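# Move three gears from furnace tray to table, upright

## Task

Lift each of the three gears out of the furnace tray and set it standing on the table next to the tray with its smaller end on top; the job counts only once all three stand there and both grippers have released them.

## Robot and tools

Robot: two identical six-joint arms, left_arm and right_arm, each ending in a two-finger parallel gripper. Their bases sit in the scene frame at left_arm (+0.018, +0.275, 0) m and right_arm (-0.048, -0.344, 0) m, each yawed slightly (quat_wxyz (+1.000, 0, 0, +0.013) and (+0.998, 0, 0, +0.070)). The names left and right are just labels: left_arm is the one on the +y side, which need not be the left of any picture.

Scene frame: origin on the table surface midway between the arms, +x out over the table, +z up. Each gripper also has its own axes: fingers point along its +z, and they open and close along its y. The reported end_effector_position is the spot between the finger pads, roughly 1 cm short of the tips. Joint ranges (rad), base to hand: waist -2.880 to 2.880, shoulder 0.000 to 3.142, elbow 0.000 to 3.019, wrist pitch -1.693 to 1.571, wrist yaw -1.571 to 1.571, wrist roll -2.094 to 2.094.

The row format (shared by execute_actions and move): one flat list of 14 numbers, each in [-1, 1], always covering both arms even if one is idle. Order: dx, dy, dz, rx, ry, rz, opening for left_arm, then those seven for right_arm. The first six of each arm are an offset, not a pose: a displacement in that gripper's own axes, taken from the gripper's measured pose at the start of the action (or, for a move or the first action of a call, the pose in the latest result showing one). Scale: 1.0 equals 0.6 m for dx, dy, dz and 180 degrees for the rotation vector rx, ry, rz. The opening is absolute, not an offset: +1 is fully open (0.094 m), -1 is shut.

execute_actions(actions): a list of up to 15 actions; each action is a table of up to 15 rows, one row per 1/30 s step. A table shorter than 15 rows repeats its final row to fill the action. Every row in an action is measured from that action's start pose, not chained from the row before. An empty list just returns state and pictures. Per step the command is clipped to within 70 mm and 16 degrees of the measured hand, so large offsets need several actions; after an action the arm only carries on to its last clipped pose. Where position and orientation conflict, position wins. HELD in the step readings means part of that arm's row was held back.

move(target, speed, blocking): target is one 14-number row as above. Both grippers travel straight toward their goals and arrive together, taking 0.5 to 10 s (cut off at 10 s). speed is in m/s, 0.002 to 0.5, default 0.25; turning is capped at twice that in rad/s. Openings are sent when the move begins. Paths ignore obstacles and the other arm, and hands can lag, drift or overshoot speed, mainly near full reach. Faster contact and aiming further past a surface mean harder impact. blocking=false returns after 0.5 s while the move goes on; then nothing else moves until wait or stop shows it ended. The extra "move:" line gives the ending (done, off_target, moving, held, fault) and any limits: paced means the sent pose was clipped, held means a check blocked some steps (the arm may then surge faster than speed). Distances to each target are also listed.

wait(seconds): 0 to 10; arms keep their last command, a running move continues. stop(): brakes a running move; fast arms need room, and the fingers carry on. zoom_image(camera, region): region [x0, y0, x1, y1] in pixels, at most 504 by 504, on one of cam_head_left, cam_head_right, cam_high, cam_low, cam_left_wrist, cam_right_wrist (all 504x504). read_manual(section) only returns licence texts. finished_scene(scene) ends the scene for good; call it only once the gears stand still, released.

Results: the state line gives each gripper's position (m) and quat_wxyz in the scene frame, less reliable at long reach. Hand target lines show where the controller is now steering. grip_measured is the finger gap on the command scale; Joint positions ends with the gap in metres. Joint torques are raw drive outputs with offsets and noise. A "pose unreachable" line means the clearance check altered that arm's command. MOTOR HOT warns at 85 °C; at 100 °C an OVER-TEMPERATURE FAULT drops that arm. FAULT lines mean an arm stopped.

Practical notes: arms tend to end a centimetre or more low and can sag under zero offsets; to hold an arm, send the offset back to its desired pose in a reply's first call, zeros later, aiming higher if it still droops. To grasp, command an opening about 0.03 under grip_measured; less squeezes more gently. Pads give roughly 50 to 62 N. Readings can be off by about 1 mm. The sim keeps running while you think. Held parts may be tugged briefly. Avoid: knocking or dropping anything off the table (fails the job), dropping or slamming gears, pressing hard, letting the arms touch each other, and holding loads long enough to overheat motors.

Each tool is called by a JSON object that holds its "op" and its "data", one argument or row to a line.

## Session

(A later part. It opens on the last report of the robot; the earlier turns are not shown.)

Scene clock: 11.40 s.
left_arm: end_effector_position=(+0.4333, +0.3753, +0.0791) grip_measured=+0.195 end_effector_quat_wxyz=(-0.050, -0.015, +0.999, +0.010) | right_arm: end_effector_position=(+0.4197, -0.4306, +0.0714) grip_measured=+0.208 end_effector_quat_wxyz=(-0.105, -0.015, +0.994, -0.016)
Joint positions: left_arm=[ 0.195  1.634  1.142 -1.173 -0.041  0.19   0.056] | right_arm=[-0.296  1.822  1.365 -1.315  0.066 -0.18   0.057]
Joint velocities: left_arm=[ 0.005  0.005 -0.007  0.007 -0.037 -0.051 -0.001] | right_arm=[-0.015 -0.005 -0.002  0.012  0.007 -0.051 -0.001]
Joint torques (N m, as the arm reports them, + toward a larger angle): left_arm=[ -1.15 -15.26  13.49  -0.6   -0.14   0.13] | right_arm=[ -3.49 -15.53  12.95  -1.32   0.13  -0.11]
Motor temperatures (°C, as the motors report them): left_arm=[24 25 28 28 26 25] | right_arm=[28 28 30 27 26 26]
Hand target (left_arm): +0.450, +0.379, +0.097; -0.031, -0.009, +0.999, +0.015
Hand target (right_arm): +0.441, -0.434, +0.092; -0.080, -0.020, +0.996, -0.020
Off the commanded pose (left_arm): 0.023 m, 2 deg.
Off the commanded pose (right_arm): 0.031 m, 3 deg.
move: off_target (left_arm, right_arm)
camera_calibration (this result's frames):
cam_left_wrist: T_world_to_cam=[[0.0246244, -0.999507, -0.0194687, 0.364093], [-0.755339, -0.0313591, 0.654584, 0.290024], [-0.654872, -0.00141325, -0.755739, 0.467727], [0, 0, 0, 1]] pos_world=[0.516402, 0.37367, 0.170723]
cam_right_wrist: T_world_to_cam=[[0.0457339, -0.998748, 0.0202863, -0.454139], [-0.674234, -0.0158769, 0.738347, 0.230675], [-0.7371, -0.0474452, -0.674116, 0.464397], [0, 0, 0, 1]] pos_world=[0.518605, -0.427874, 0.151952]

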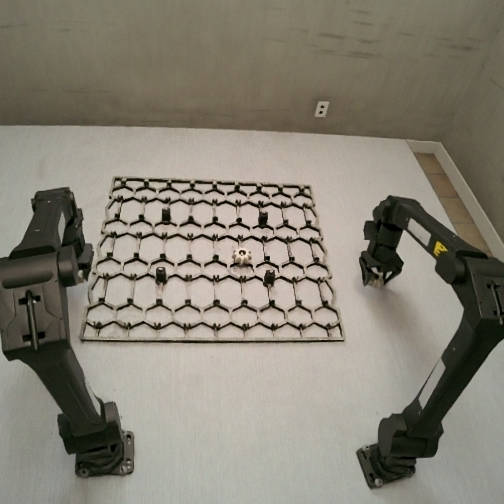

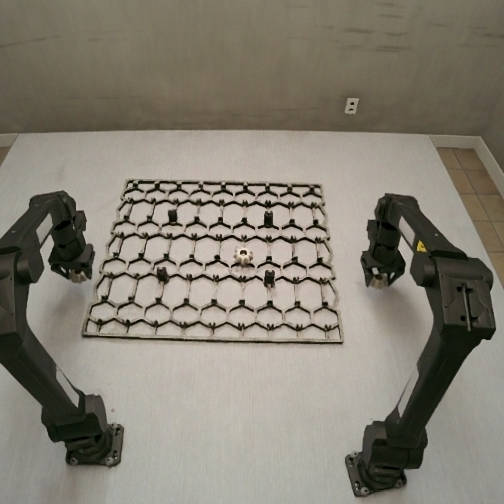

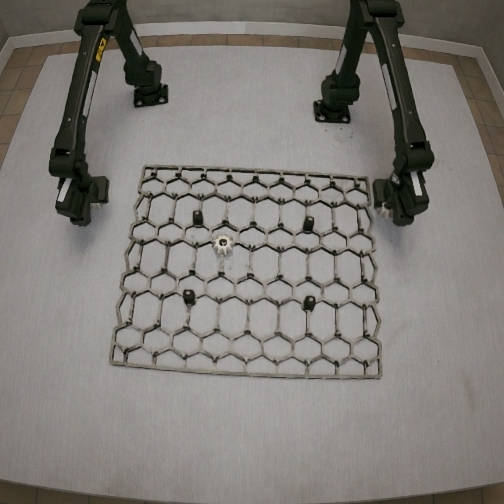

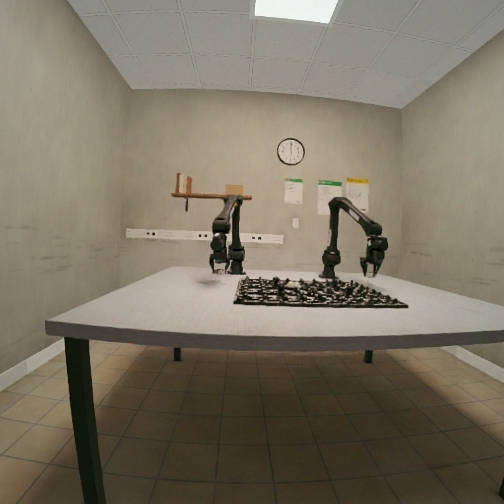

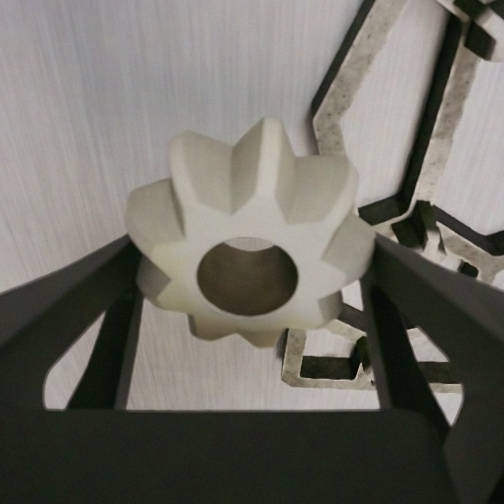

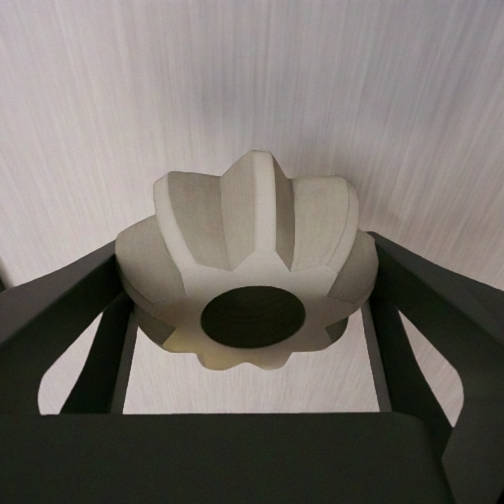

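{"op": "move", "data": {
  "target": [0,0.09,0.085,0,-0.035,0,0.1, 0,-0.02,0.07,0,-0.06,0,0.15],
  "speed": 0.12
}}

Scene clock: 13.47 s.
left_arm: end_effector_position=(+0.4223, +0.4257, +0.0302) grip_measured=+0.195 end_effector_quat_wxyz=(-0.002, -0.016, +1.000, +0.009) | right_arm: end_effector_position=(+0.4101, -0.4328, +0.0211) grip_measured=+0.208 end_effector_quat_wxyz=(-0.028, -0.024, +0.999, -0.011)
Joint positions: left_arm=[ 0.324  1.659  1.027 -0.937 -0.018  0.318  0.056] | right_arm=[-0.317  1.781  1.166 -1.008  0.032 -0.225  0.057]
Joint velocities: left_arm=[-0.015 -0.005 -0.002 -0.007 -0.022  0.066 -0.001] | right_arm=[-0.015 -0.015 -0.017  0.012 -0.022 -0.022  0.001]
Joint torques (N m, as the arm reports them, + toward a larger angle): left_arm=[  0.66 -13.91   9.43   1.12   0.1    0.09] | right_arm=[ -4.21 -17.24   6.63   0.56   0.1   -0.2 ]
Motor temperatures (°C, as the motors report them): left_arm=[24 25 28 28 26 25] | right_arm=[28 28 30 27 26 26]
Hand target (left_arm): +0.428, +0.431, +0.030; +0.006, -0.014, +1.000, +0.009
Hand target (right_arm): +0.411, -0.444, +0.030; -0.011, -0.016, +1.000, -0.015
Off the commanded pose (left_arm): 0.006 m, 1 deg.
Off the commanded pose (right_arm): 0.015 m, 2 deg.
move: off_target (right_arm)
camera_calibration (this result's frames):
cam_left_wrist: T_world_to_cam=[[0.027769, -0.999493, -0.0155449, 0.412324], [-0.814569, -0.0316395, 0.579203, 0.342699], [-0.579402, -0.00342151, -0.815035, 0.394344], [0, 0, 0, 1]] pos_world=[0.496186, 0.424307, 0.129321]
cam_right_wrist: T_world_to_cam=[[0.062117, -0.99797, 0.0140307, -0.461162], [-0.77786, -0.0395989, 0.627188, 0.295865], [-0.62536, -0.049873, -0.778741, 0.37863], [0, 0, 0, 1]] pos_world=[0.495568, -0.429627, 0.115762]

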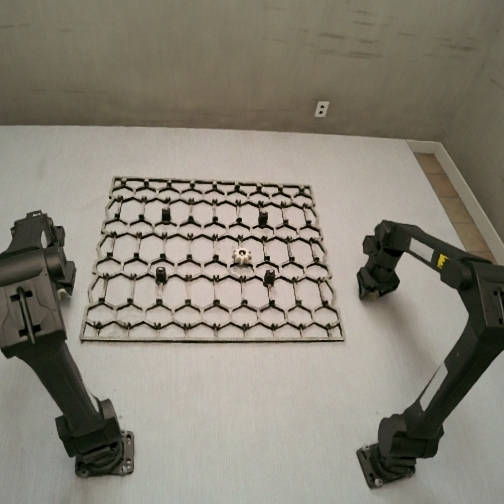

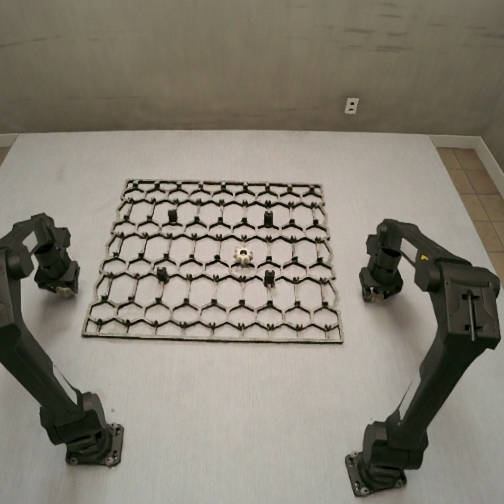

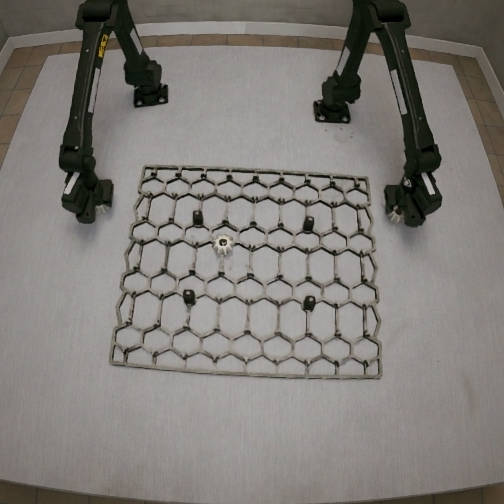

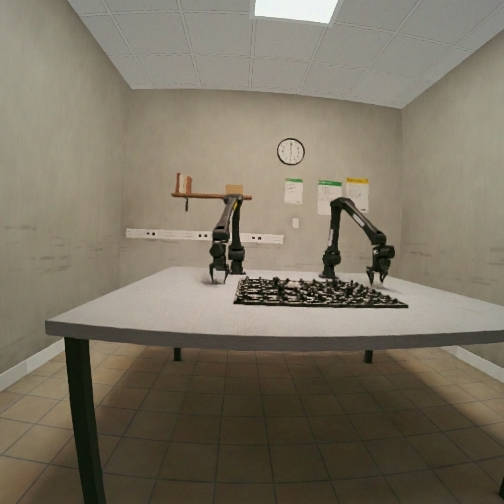

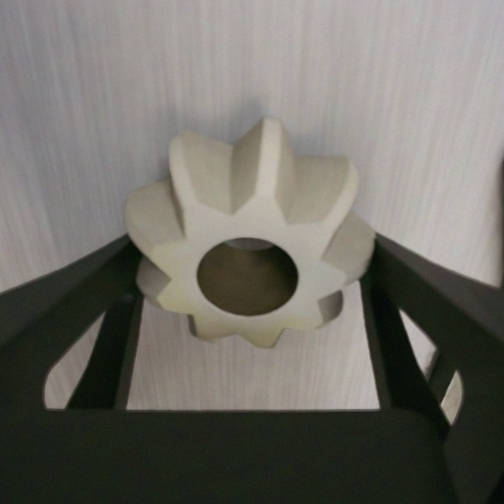

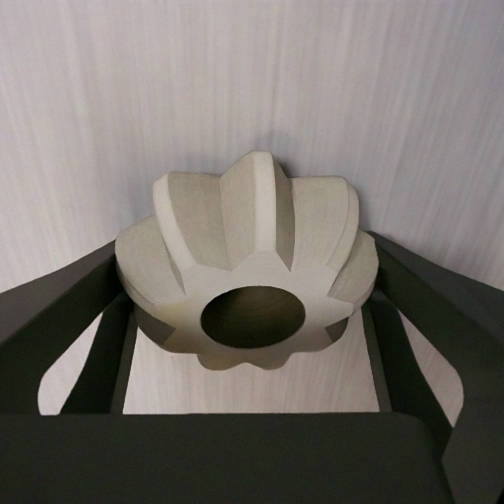

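{"op": "move", "data": {
  "target": [0,0,0.025,0,0,0,0.1, 0,0,0,0,0,0,0.7],
  "speed": 0.08
}}

{"op": "move", "data": {
  "target": [0,0,0,0,0,0,0.7, 0,0,-0.15,0,0,0,0.7],
  "speed": 0.2
}}

{"op": "move", "data": {
  "target": [0,0,-0.15,0,0,0,0.7, -0.22,0.57,-0.08,0,0,0,0.7],
  "speed": 0.3
}}

Scene clock: 14.40 s.
left_arm: end_effector_position=(+0.4166, +0.4236, +0.0175) grip_measured=+0.195 end_effector_quat_wxyz=(-0.007, -0.015, +1.000, +0.007) | right_arm: end_effector_position=(+0.4101, -0.4328, +0.0211) grip_measured=+0.698 end_effector_quat_wxyz=(-0.028, -0.024, +0.999, -0.011)
Joint positions: left_arm=[ 0.324  1.673  1.004 -0.91  -0.018  0.32   0.056] | right_arm=[-0.317  1.781  1.166 -1.008  0.032 -0.226  0.08 ]
Joint velocities: left_arm=[-0.015 -0.005 -0.002  0.012 -0.066  0.022  0.   ] | right_arm=[-0.005 -0.005  0.002  0.002  0.051  0.022 -0.001]
Joint torques (N m, as the arm reports them, + toward a larger angle): left_arm=[ -0.69 -13.38   8.87   0.84  -0.06   0.04] | right_arm=[ -2.04 -14.1    7.31  -0.26  -0.02  -0.1 ]
Motor temperatures (°C, as the motors report them): left_arm=[24 25 28 28 26 25] | right_arm=[28 28 30 27 26 26]
Hand target (left_arm): +0.422, +0.426, +0.015; -0.002, -0.016, +1.000, +0.009
Hand target (right_arm): +0.410, -0.433, +0.021; -0.028, -0.024, +0.999, -0.011
Off the commanded pose (left_arm): 0.007 m, 1 deg.
Off the commanded pose (right_arm): 0.000 m, 0 deg.
move: done
camera_calibration (this result's frames):
cam_left_wrist: T_world_to_cam=[[0.0257235, -0.999595, -0.0121388, 0.411034], [-0.808754, -0.0279466, 0.587483, 0.341164], [-0.587585, -0.0052948, -0.809145, 0.384799], [0, 0, 0, 1]] pos_world=[0.491447, 0.422439, 0.11592]
cam_right_wrist: T_world_to_cam=[[0.0632573, -0.9979, 0.0139648, -0.461598], [-0.777798, -0.0405278, 0.627206, 0.295438], [-0.625322, -0.0505372, -0.778728, 0.378327], [0, 0, 0, 1]] pos_world=[0.495567, -0.429535, 0.11576]

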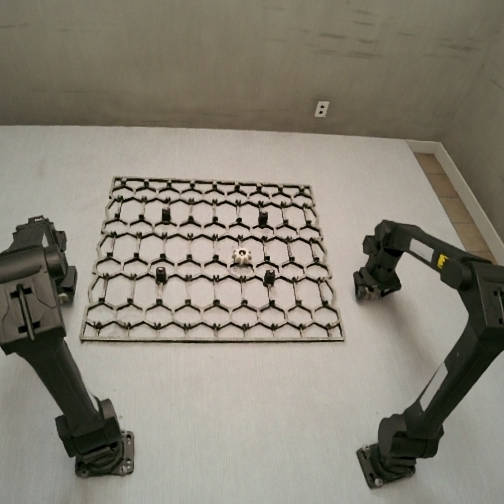

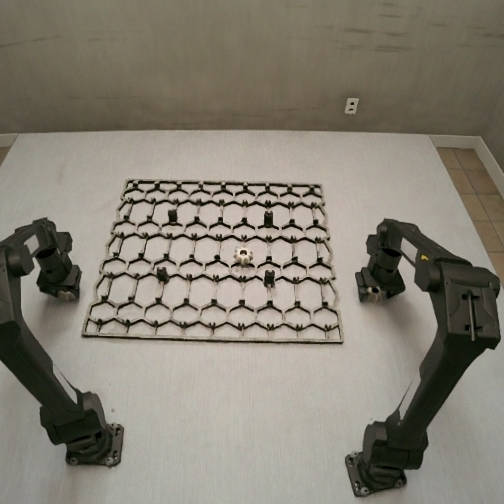

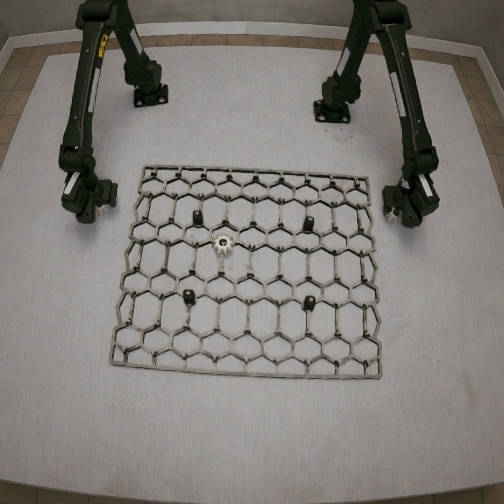

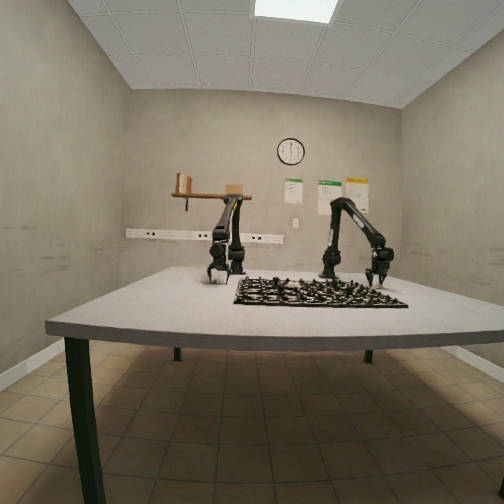

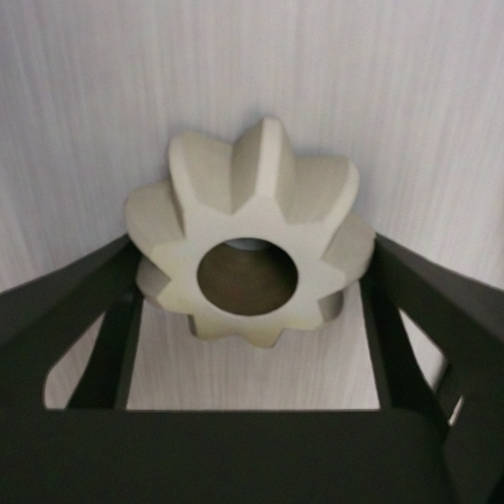

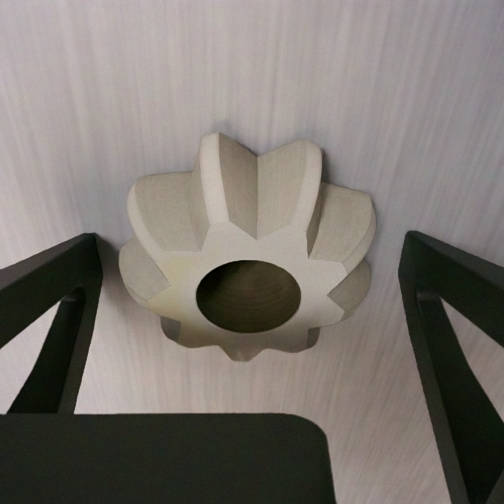

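Scene clock: 15.33 s.
left_arm: end_effector_position=(+0.4162, +0.4235, +0.0173) grip_measured=+0.698 end_effector_quat_wxyz=(-0.008, -0.015, +1.000, +0.007) | right_arm: end_effector_position=(+0.3984, -0.4307, +0.0915) grip_measured=+0.699 end_effector_quat_wxyz=(-0.051, -0.025, +0.998, -0.006)
Joint positions: left_arm=[ 0.324  1.673  1.003 -0.91  -0.018  0.32   0.08 ] | right_arm=[-0.317  1.687  1.247 -1.229  0.032 -0.226  0.08 ]
Joint velocities: left_arm=[ 0.015 -0.005 -0.002 -0.007  0.007 -0.139  0.   ] | right_arm=[-0.015 -0.005  0.027  0.002  0.022 -0.037  0.   ]
Joint torques (N m, as the arm reports them, + toward a larger angle): left_arm=[ -0.02 -14.39   8.12   0.15  -0.12   0.03] | right_arm=[ -2.28 -14.19  11.74  -0.73   0.03  -0.07]
Motor temperatures (°C, as the motors report them): left_arm=[24 25 28 28 26 25] | right_arm=[28 28 30 27 26 26]
Hand target (left_arm): +0.417, +0.424, +0.018; -0.007, -0.015, +1.000, +0.007
Hand target (right_arm): +0.414, -0.431, +0.111; -0.028, -0.024, +0.999, -0.010
Off the commanded pose (left_arm): 0.000 m, 0 deg.
Off the commanded pose (right_arm): 0.026 m, 3 deg.
move: off_target (right_arm)
camera_calibration (this result's frames):
cam_left_wrist: T_world_to_cam=[[0.0257149, -0.999599, -0.011896, 0.410914], [-0.808332, -0.027793, 0.58807, 0.340763], [-0.588164, -0.0055062, -0.808723, 0.384736], [0, 0, 0, 1]] pos_world=[0.491171, 0.422339, 0.11564]
cam_right_wrist: T_world_to_cam=[[0.0636434, -0.997969, 0.00274921, -0.458912], [-0.748022, -0.0458796, 0.662086, 0.224889], [-0.660615, -0.0441938, -0.749423, 0.440144], [0, 0, 0, 1]] pos_world=[0.488194, -0.42821, 0.18222]

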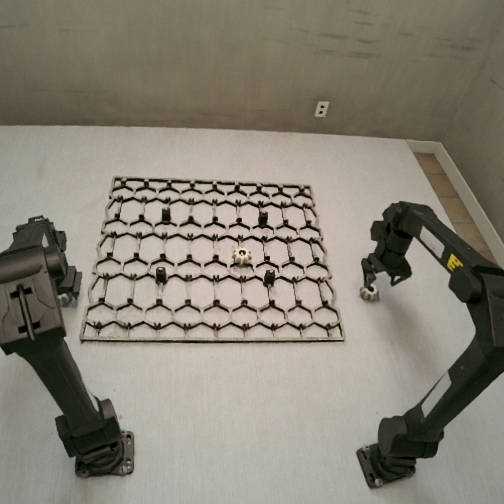

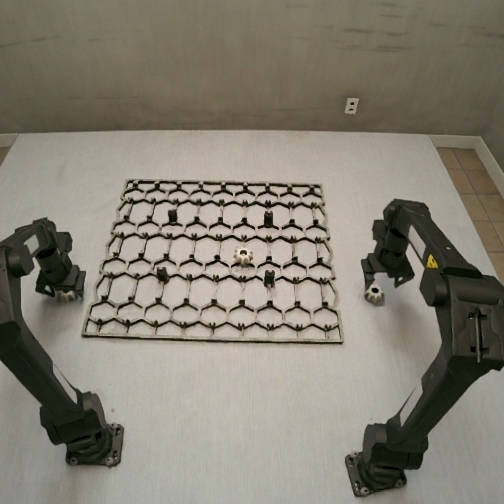

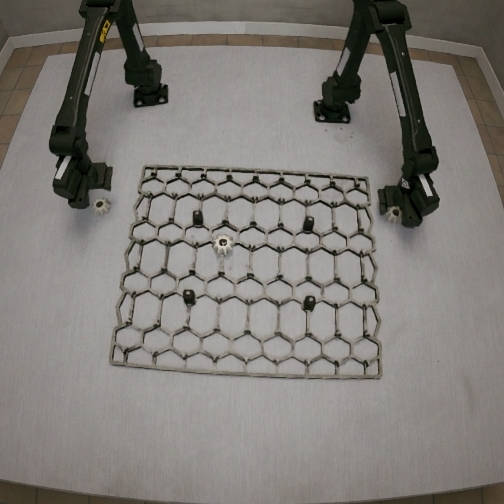

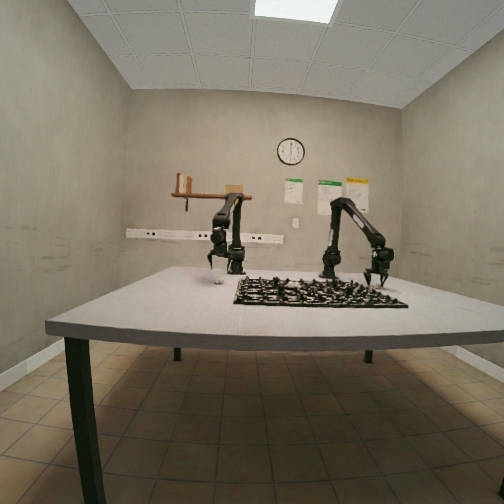

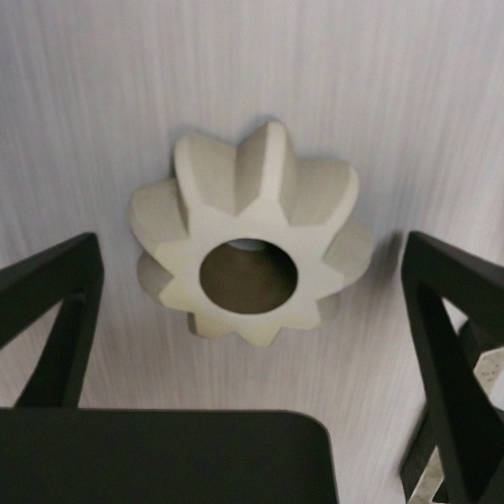

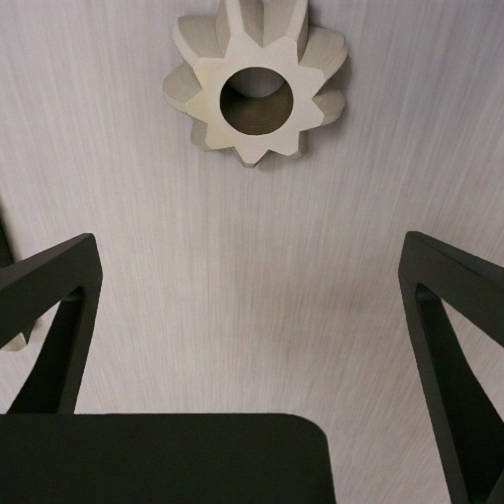

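Scene clock: 17.13 s.
left_arm: end_effector_position=(+0.4038, +0.4190, +0.0899) grip_measured=+0.698 end_effector_quat_wxyz=(-0.026, -0.015, +1.000, +0.001) | right_arm: end_effector_position=(+0.5000, -0.0858, +0.1114) grip_measured=+0.699 end_effector_quat_wxyz=(-0.069, -0.033, +0.997, -0.008)
Joint positions: left_arm=[ 0.324  1.555  1.08  -1.143 -0.018  0.32   0.08 ] | right_arm=[ 0.292  2.074  1.878 -1.508 -0.038  0.362  0.08 ]
Joint velocities: left_arm=[-0.005 -0.005 -0.012  0.012  0.037  0.037 -0.   ] | right_arm=[-0.005 -0.005 -0.007 -0.017  0.007 -0.081 -0.001]
Joint torques (N m, as the arm reports them, + toward a larger angle): left_arm=[ -1.4  -14.76  12.38  -0.51  -0.08  -0.01] | right_arm=[ -4.06 -19.45  13.83  -0.71   0.     0.06]
Motor temperatures (°C, as the motors report them): left_arm=[24 25 28 28 26 25] | right_arm=[28 28 30 27 26 26]
Hand target (left_arm): +0.416, +0.421, +0.108; -0.007, -0.015, +1.000, +0.007
Hand target (right_arm): +0.517, -0.082, +0.126; -0.050, -0.025, +0.998, +0.001
Off the commanded pose (left_arm): 0.022 m, 2 deg.
Off the commanded pose (right_arm): 0.021 m, 2 deg.
move: off_target (left_arm, right_arm)
camera_calibration (this result's frames):
cam_left_wrist: T_world_to_cam=[[0.0255061, -0.999675, 0.000249466, 0.40661], [-0.786736, -0.0199191, 0.616969, 0.27328], [-0.616763, -0.0159327, -0.786988, 0.450159], [0, 0, 0, 1]] pos_world=[0.48227, 0.419093, 0.185563]
cam_right_wrist: T_world_to_cam=[[0.0806184, -0.996731, 0.00535307, -0.129886], [-0.723615, -0.0548329, 0.688022, 0.287644], [-0.685479, -0.0593408, -0.72567, 0.545892], [0, 0, 0, 1]] pos_world=[0.592812, -0.0812952, 0.198928]

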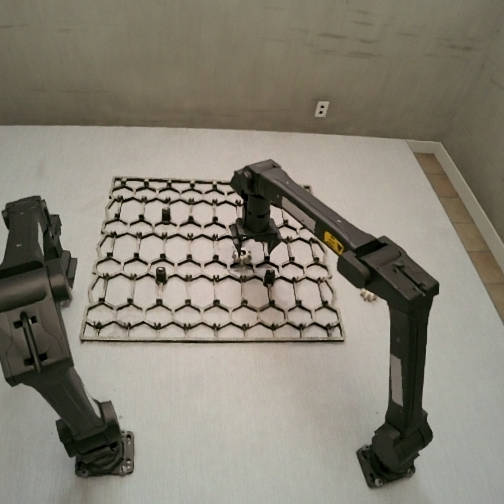

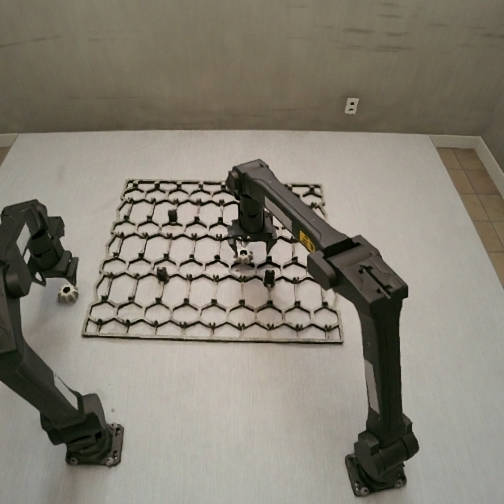

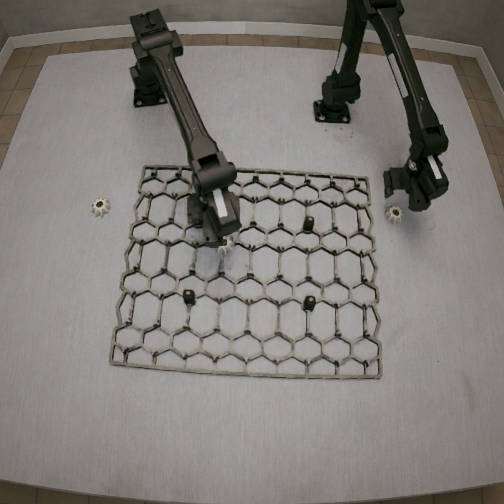

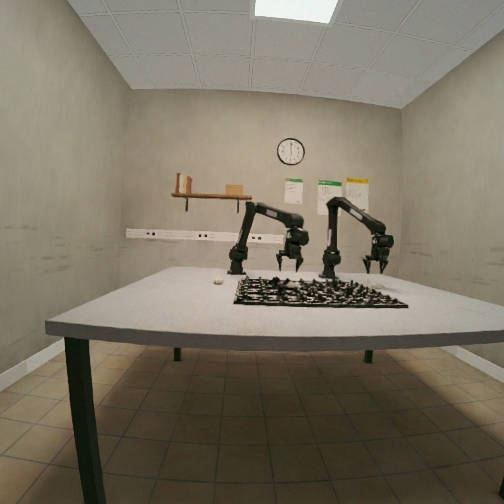

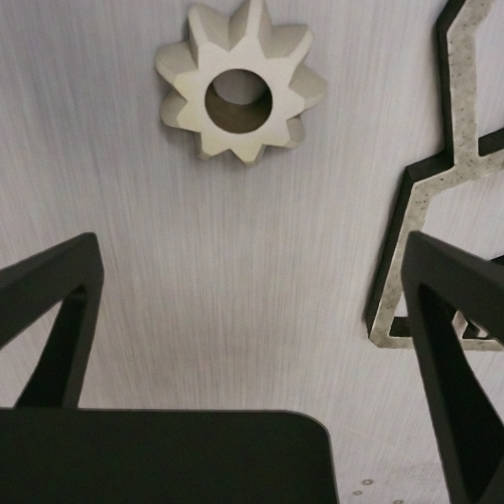

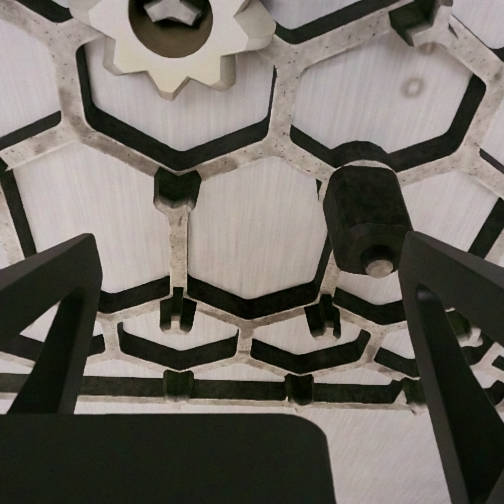

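{"op": "move", "data": {
  "target": [0,0,-0.03,0,0,0,0.7, -0.085,0.048,0.06,0,-0.045,0,0.6],
  "speed": 0.15
}}

Scene clock: 18.20 s.
left_arm: end_effector_position=(+0.3953, +0.4159, +0.0908) grip_measured=+0.698 end_effector_quat_wxyz=(-0.043, -0.014, +0.999, -0.005) | right_arm: end_effector_position=(+0.5345, -0.0677, +0.0585) grip_measured=+0.602 end_effector_quat_wxyz=(-0.017, -0.031, +0.999, -0.012)
Joint positions: left_arm=[ 0.324  1.555  1.08  -1.18  -0.018  0.32   0.08 ] | right_arm=[ 0.307  2.156  1.878 -1.334  0.008  0.384  0.075]
Joint velocities: left_arm=[-0.015 -0.005  0.007  0.012 -0.037  0.081 -0.   ] | right_arm=[-0.015 -0.015  0.002  0.002  0.022  0.007  0.001]
Joint torques (N m, as the arm reports them, + toward a larger angle): left_arm=[ -0.81 -15.82  11.65  -0.55  -0.1    0.04] | right_arm=[ -1.96 -20.64  11.35   0.44   0.23  -0.03]
Motor temperatures (°C, as the motors report them): left_arm=[24 25 28 28 26 25] | right_arm=[28 28 30 27 26 26]
Hand target (left_arm): +0.404, +0.419, +0.108; -0.025, -0.015, +1.000, +0.001
Hand target (right_arm): +0.543, -0.055, +0.069; +0.002, -0.033, +0.999, -0.006
Off the commanded pose (left_arm): 0.020 m, 2 deg.
Off the commanded pose (right_arm): 0.019 m, 2 deg.
move: off_target (left_arm, right_arm)
camera_calibration (this result's frames):
cam_left_wrist: T_world_to_cam=[[0.0257111, -0.9996, 0.0117876, 0.402569], [-0.765273, -0.0120944, 0.643592, 0.251819], [-0.643192, -0.0255682, -0.765278, 0.45806], [0, 0, 0, 1]] pos_world=[0.47698, 0.417165, 0.183729]
cam_right_wrist: T_world_to_cam=[[0.0769905, -0.99689, 0.0168295, -0.113079], [-0.791251, -0.0508213, 0.609376, 0.391045], [-0.606626, -0.0602326, -0.792702, 0.493916], [0, 0, 0, 1]] pos_world=[0.617743, -0.0631039, 0.155138]

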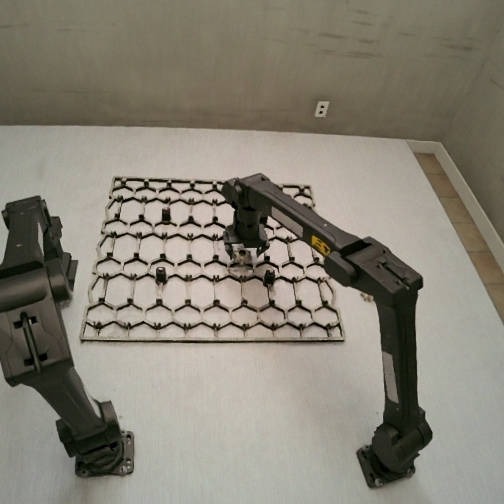

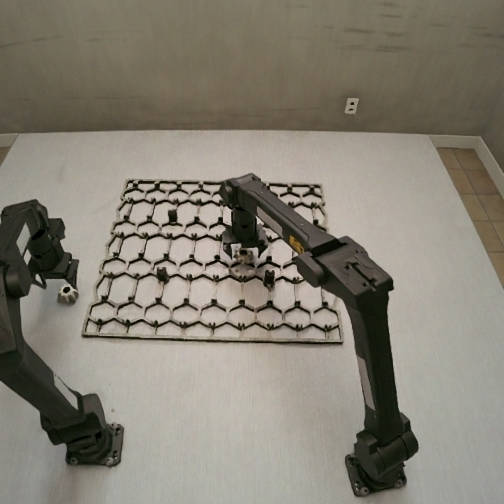

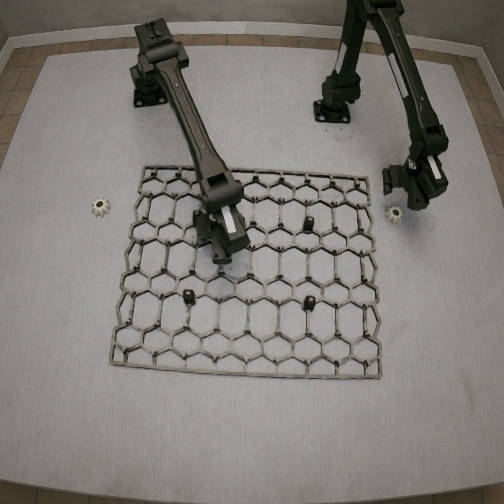

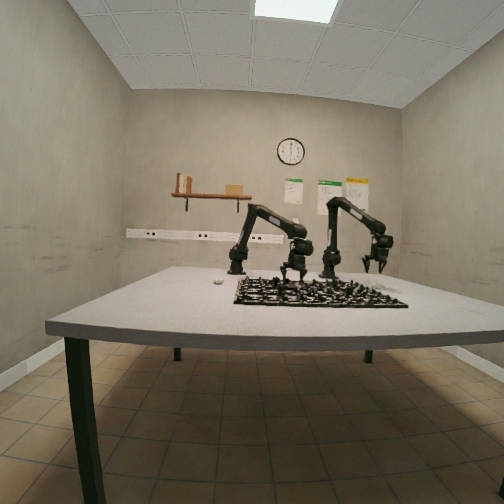

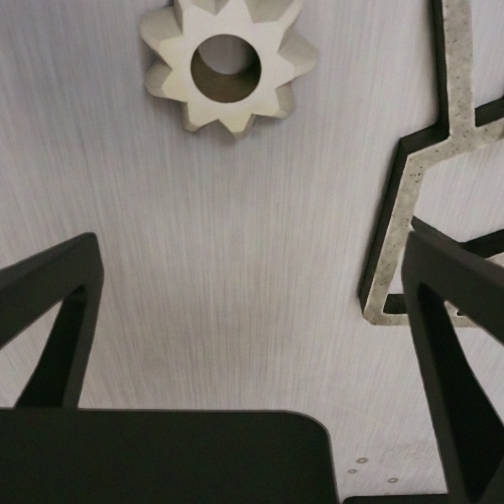

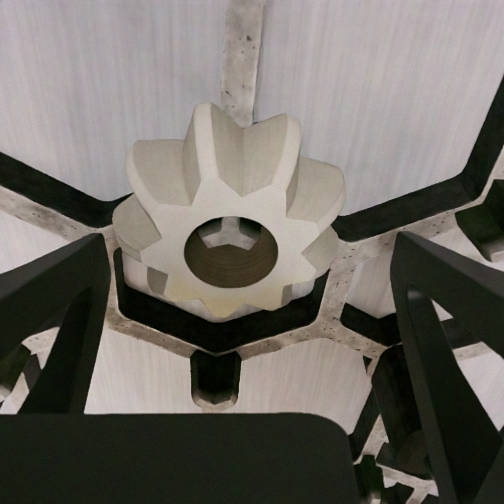

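{"op": "move", "data": {
  "target": [0,0,-0.03,0,0,0,0.7, -0.012,0.028,0.03,0,-0.008,0,0.6],
  "speed": 0.08
}}

Scene clock: 19.30 s.
left_arm: end_effector_position=(+0.3868, +0.4128, +0.0918) grip_measured=+0.698 end_effector_quat_wxyz=(-0.060, -0.014, +0.998, -0.011) | right_arm: end_effector_position=(+0.5406, -0.0612, +0.0472) grip_measured=+0.602 end_effector_quat_wxyz=(-0.006, -0.028, +1.000, -0.009)
Joint positions: left_arm=[ 0.324  1.555  1.08  -1.217 -0.018  0.32   0.08 ] | right_arm=[ 0.313  2.173  1.878 -1.295  0.012  0.396  0.075]
Joint velocities: left_arm=[-0.005 -0.005 -0.007 -0.012  0.037  0.007  0.   ] | right_arm=[ 0.005 -0.005  0.002 -0.022  0.037 -0.022 -0.001]
Joint torques (N m, as the arm reports them, + toward a larger angle): left_arm=[ -0.43 -15.13  11.78  -0.64  -0.08   0.04] | right_arm=[ -1.54 -20.19   9.13   0.54   0.2    0.03]
Motor temperatures (°C, as the motors report them): left_arm=[24 25 28 28 26 25] | right_arm=[28 28 30 27 26 26]
Hand target (left_arm): +0.396, +0.416, +0.109; -0.043, -0.014, +0.999, -0.005
Hand target (right_arm): +0.540, -0.051, +0.040; -0.005, -0.031, +0.999, -0.011
Off the commanded pose (left_arm): 0.020 m, 2 deg.
Off the commanded pose (right_arm): 0.013 m, 0 deg.
move: off_target (left_arm, right_arm)
camera_calibration (this result's frames):
cam_left_wrist: T_world_to_cam=[[0.0263254, -0.999376, 0.0235526, 0.398268], [-0.742439, -0.00376945, 0.669903, 0.229988], [-0.669396, -0.0351218, -0.742075, 0.465181], [0, 0, 0, 1]] pos_world=[0.471658, 0.415224, 0.18175]
cam_right_wrist: T_world_to_cam=[[0.0703288, -0.997438, 0.0130576, -0.103105], [-0.804588, -0.0489836, 0.591809, 0.411216], [-0.589654, -0.0521272, -0.805972, 0.480992], [0, 0, 0, 1]] pos_world=[0.621729, -0.0576251, 0.145651]

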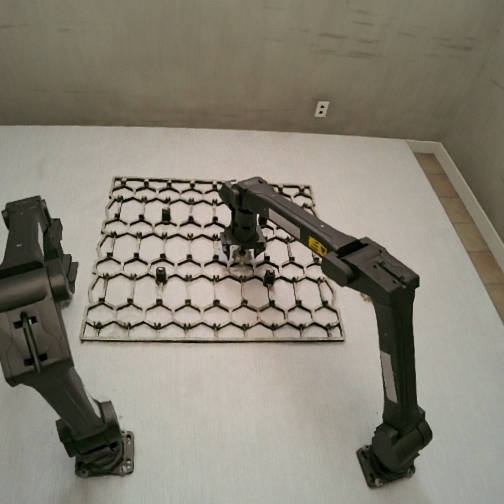

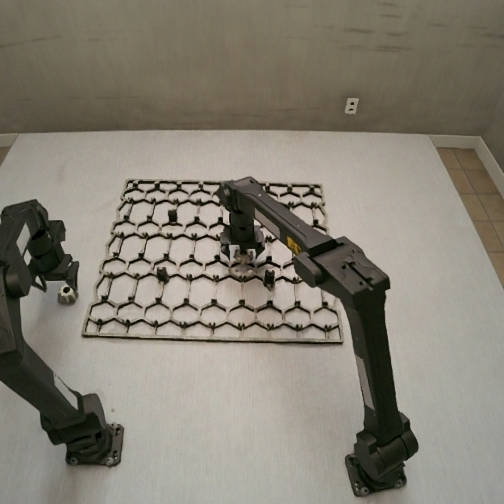

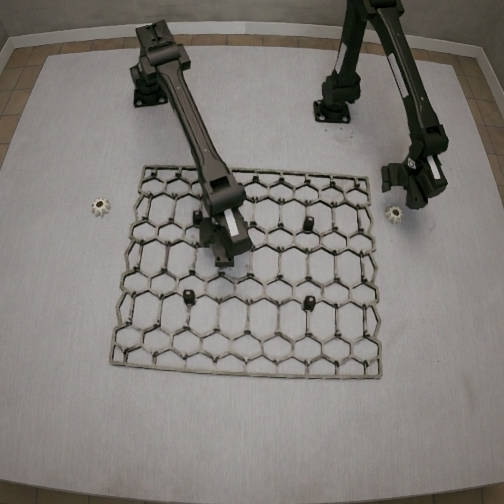

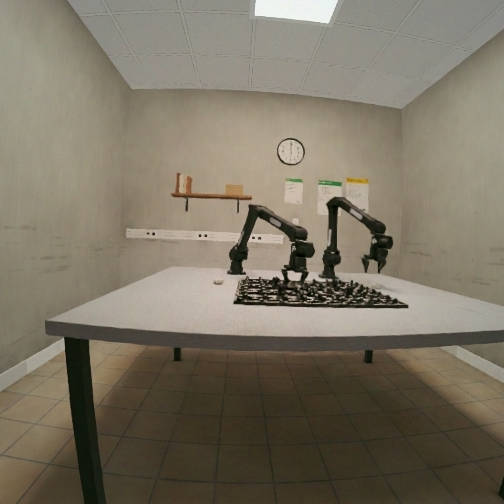

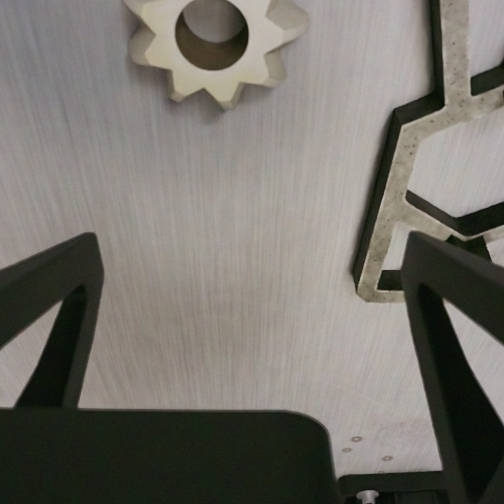

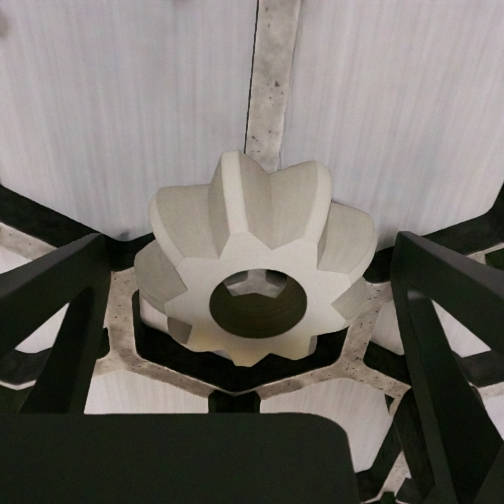

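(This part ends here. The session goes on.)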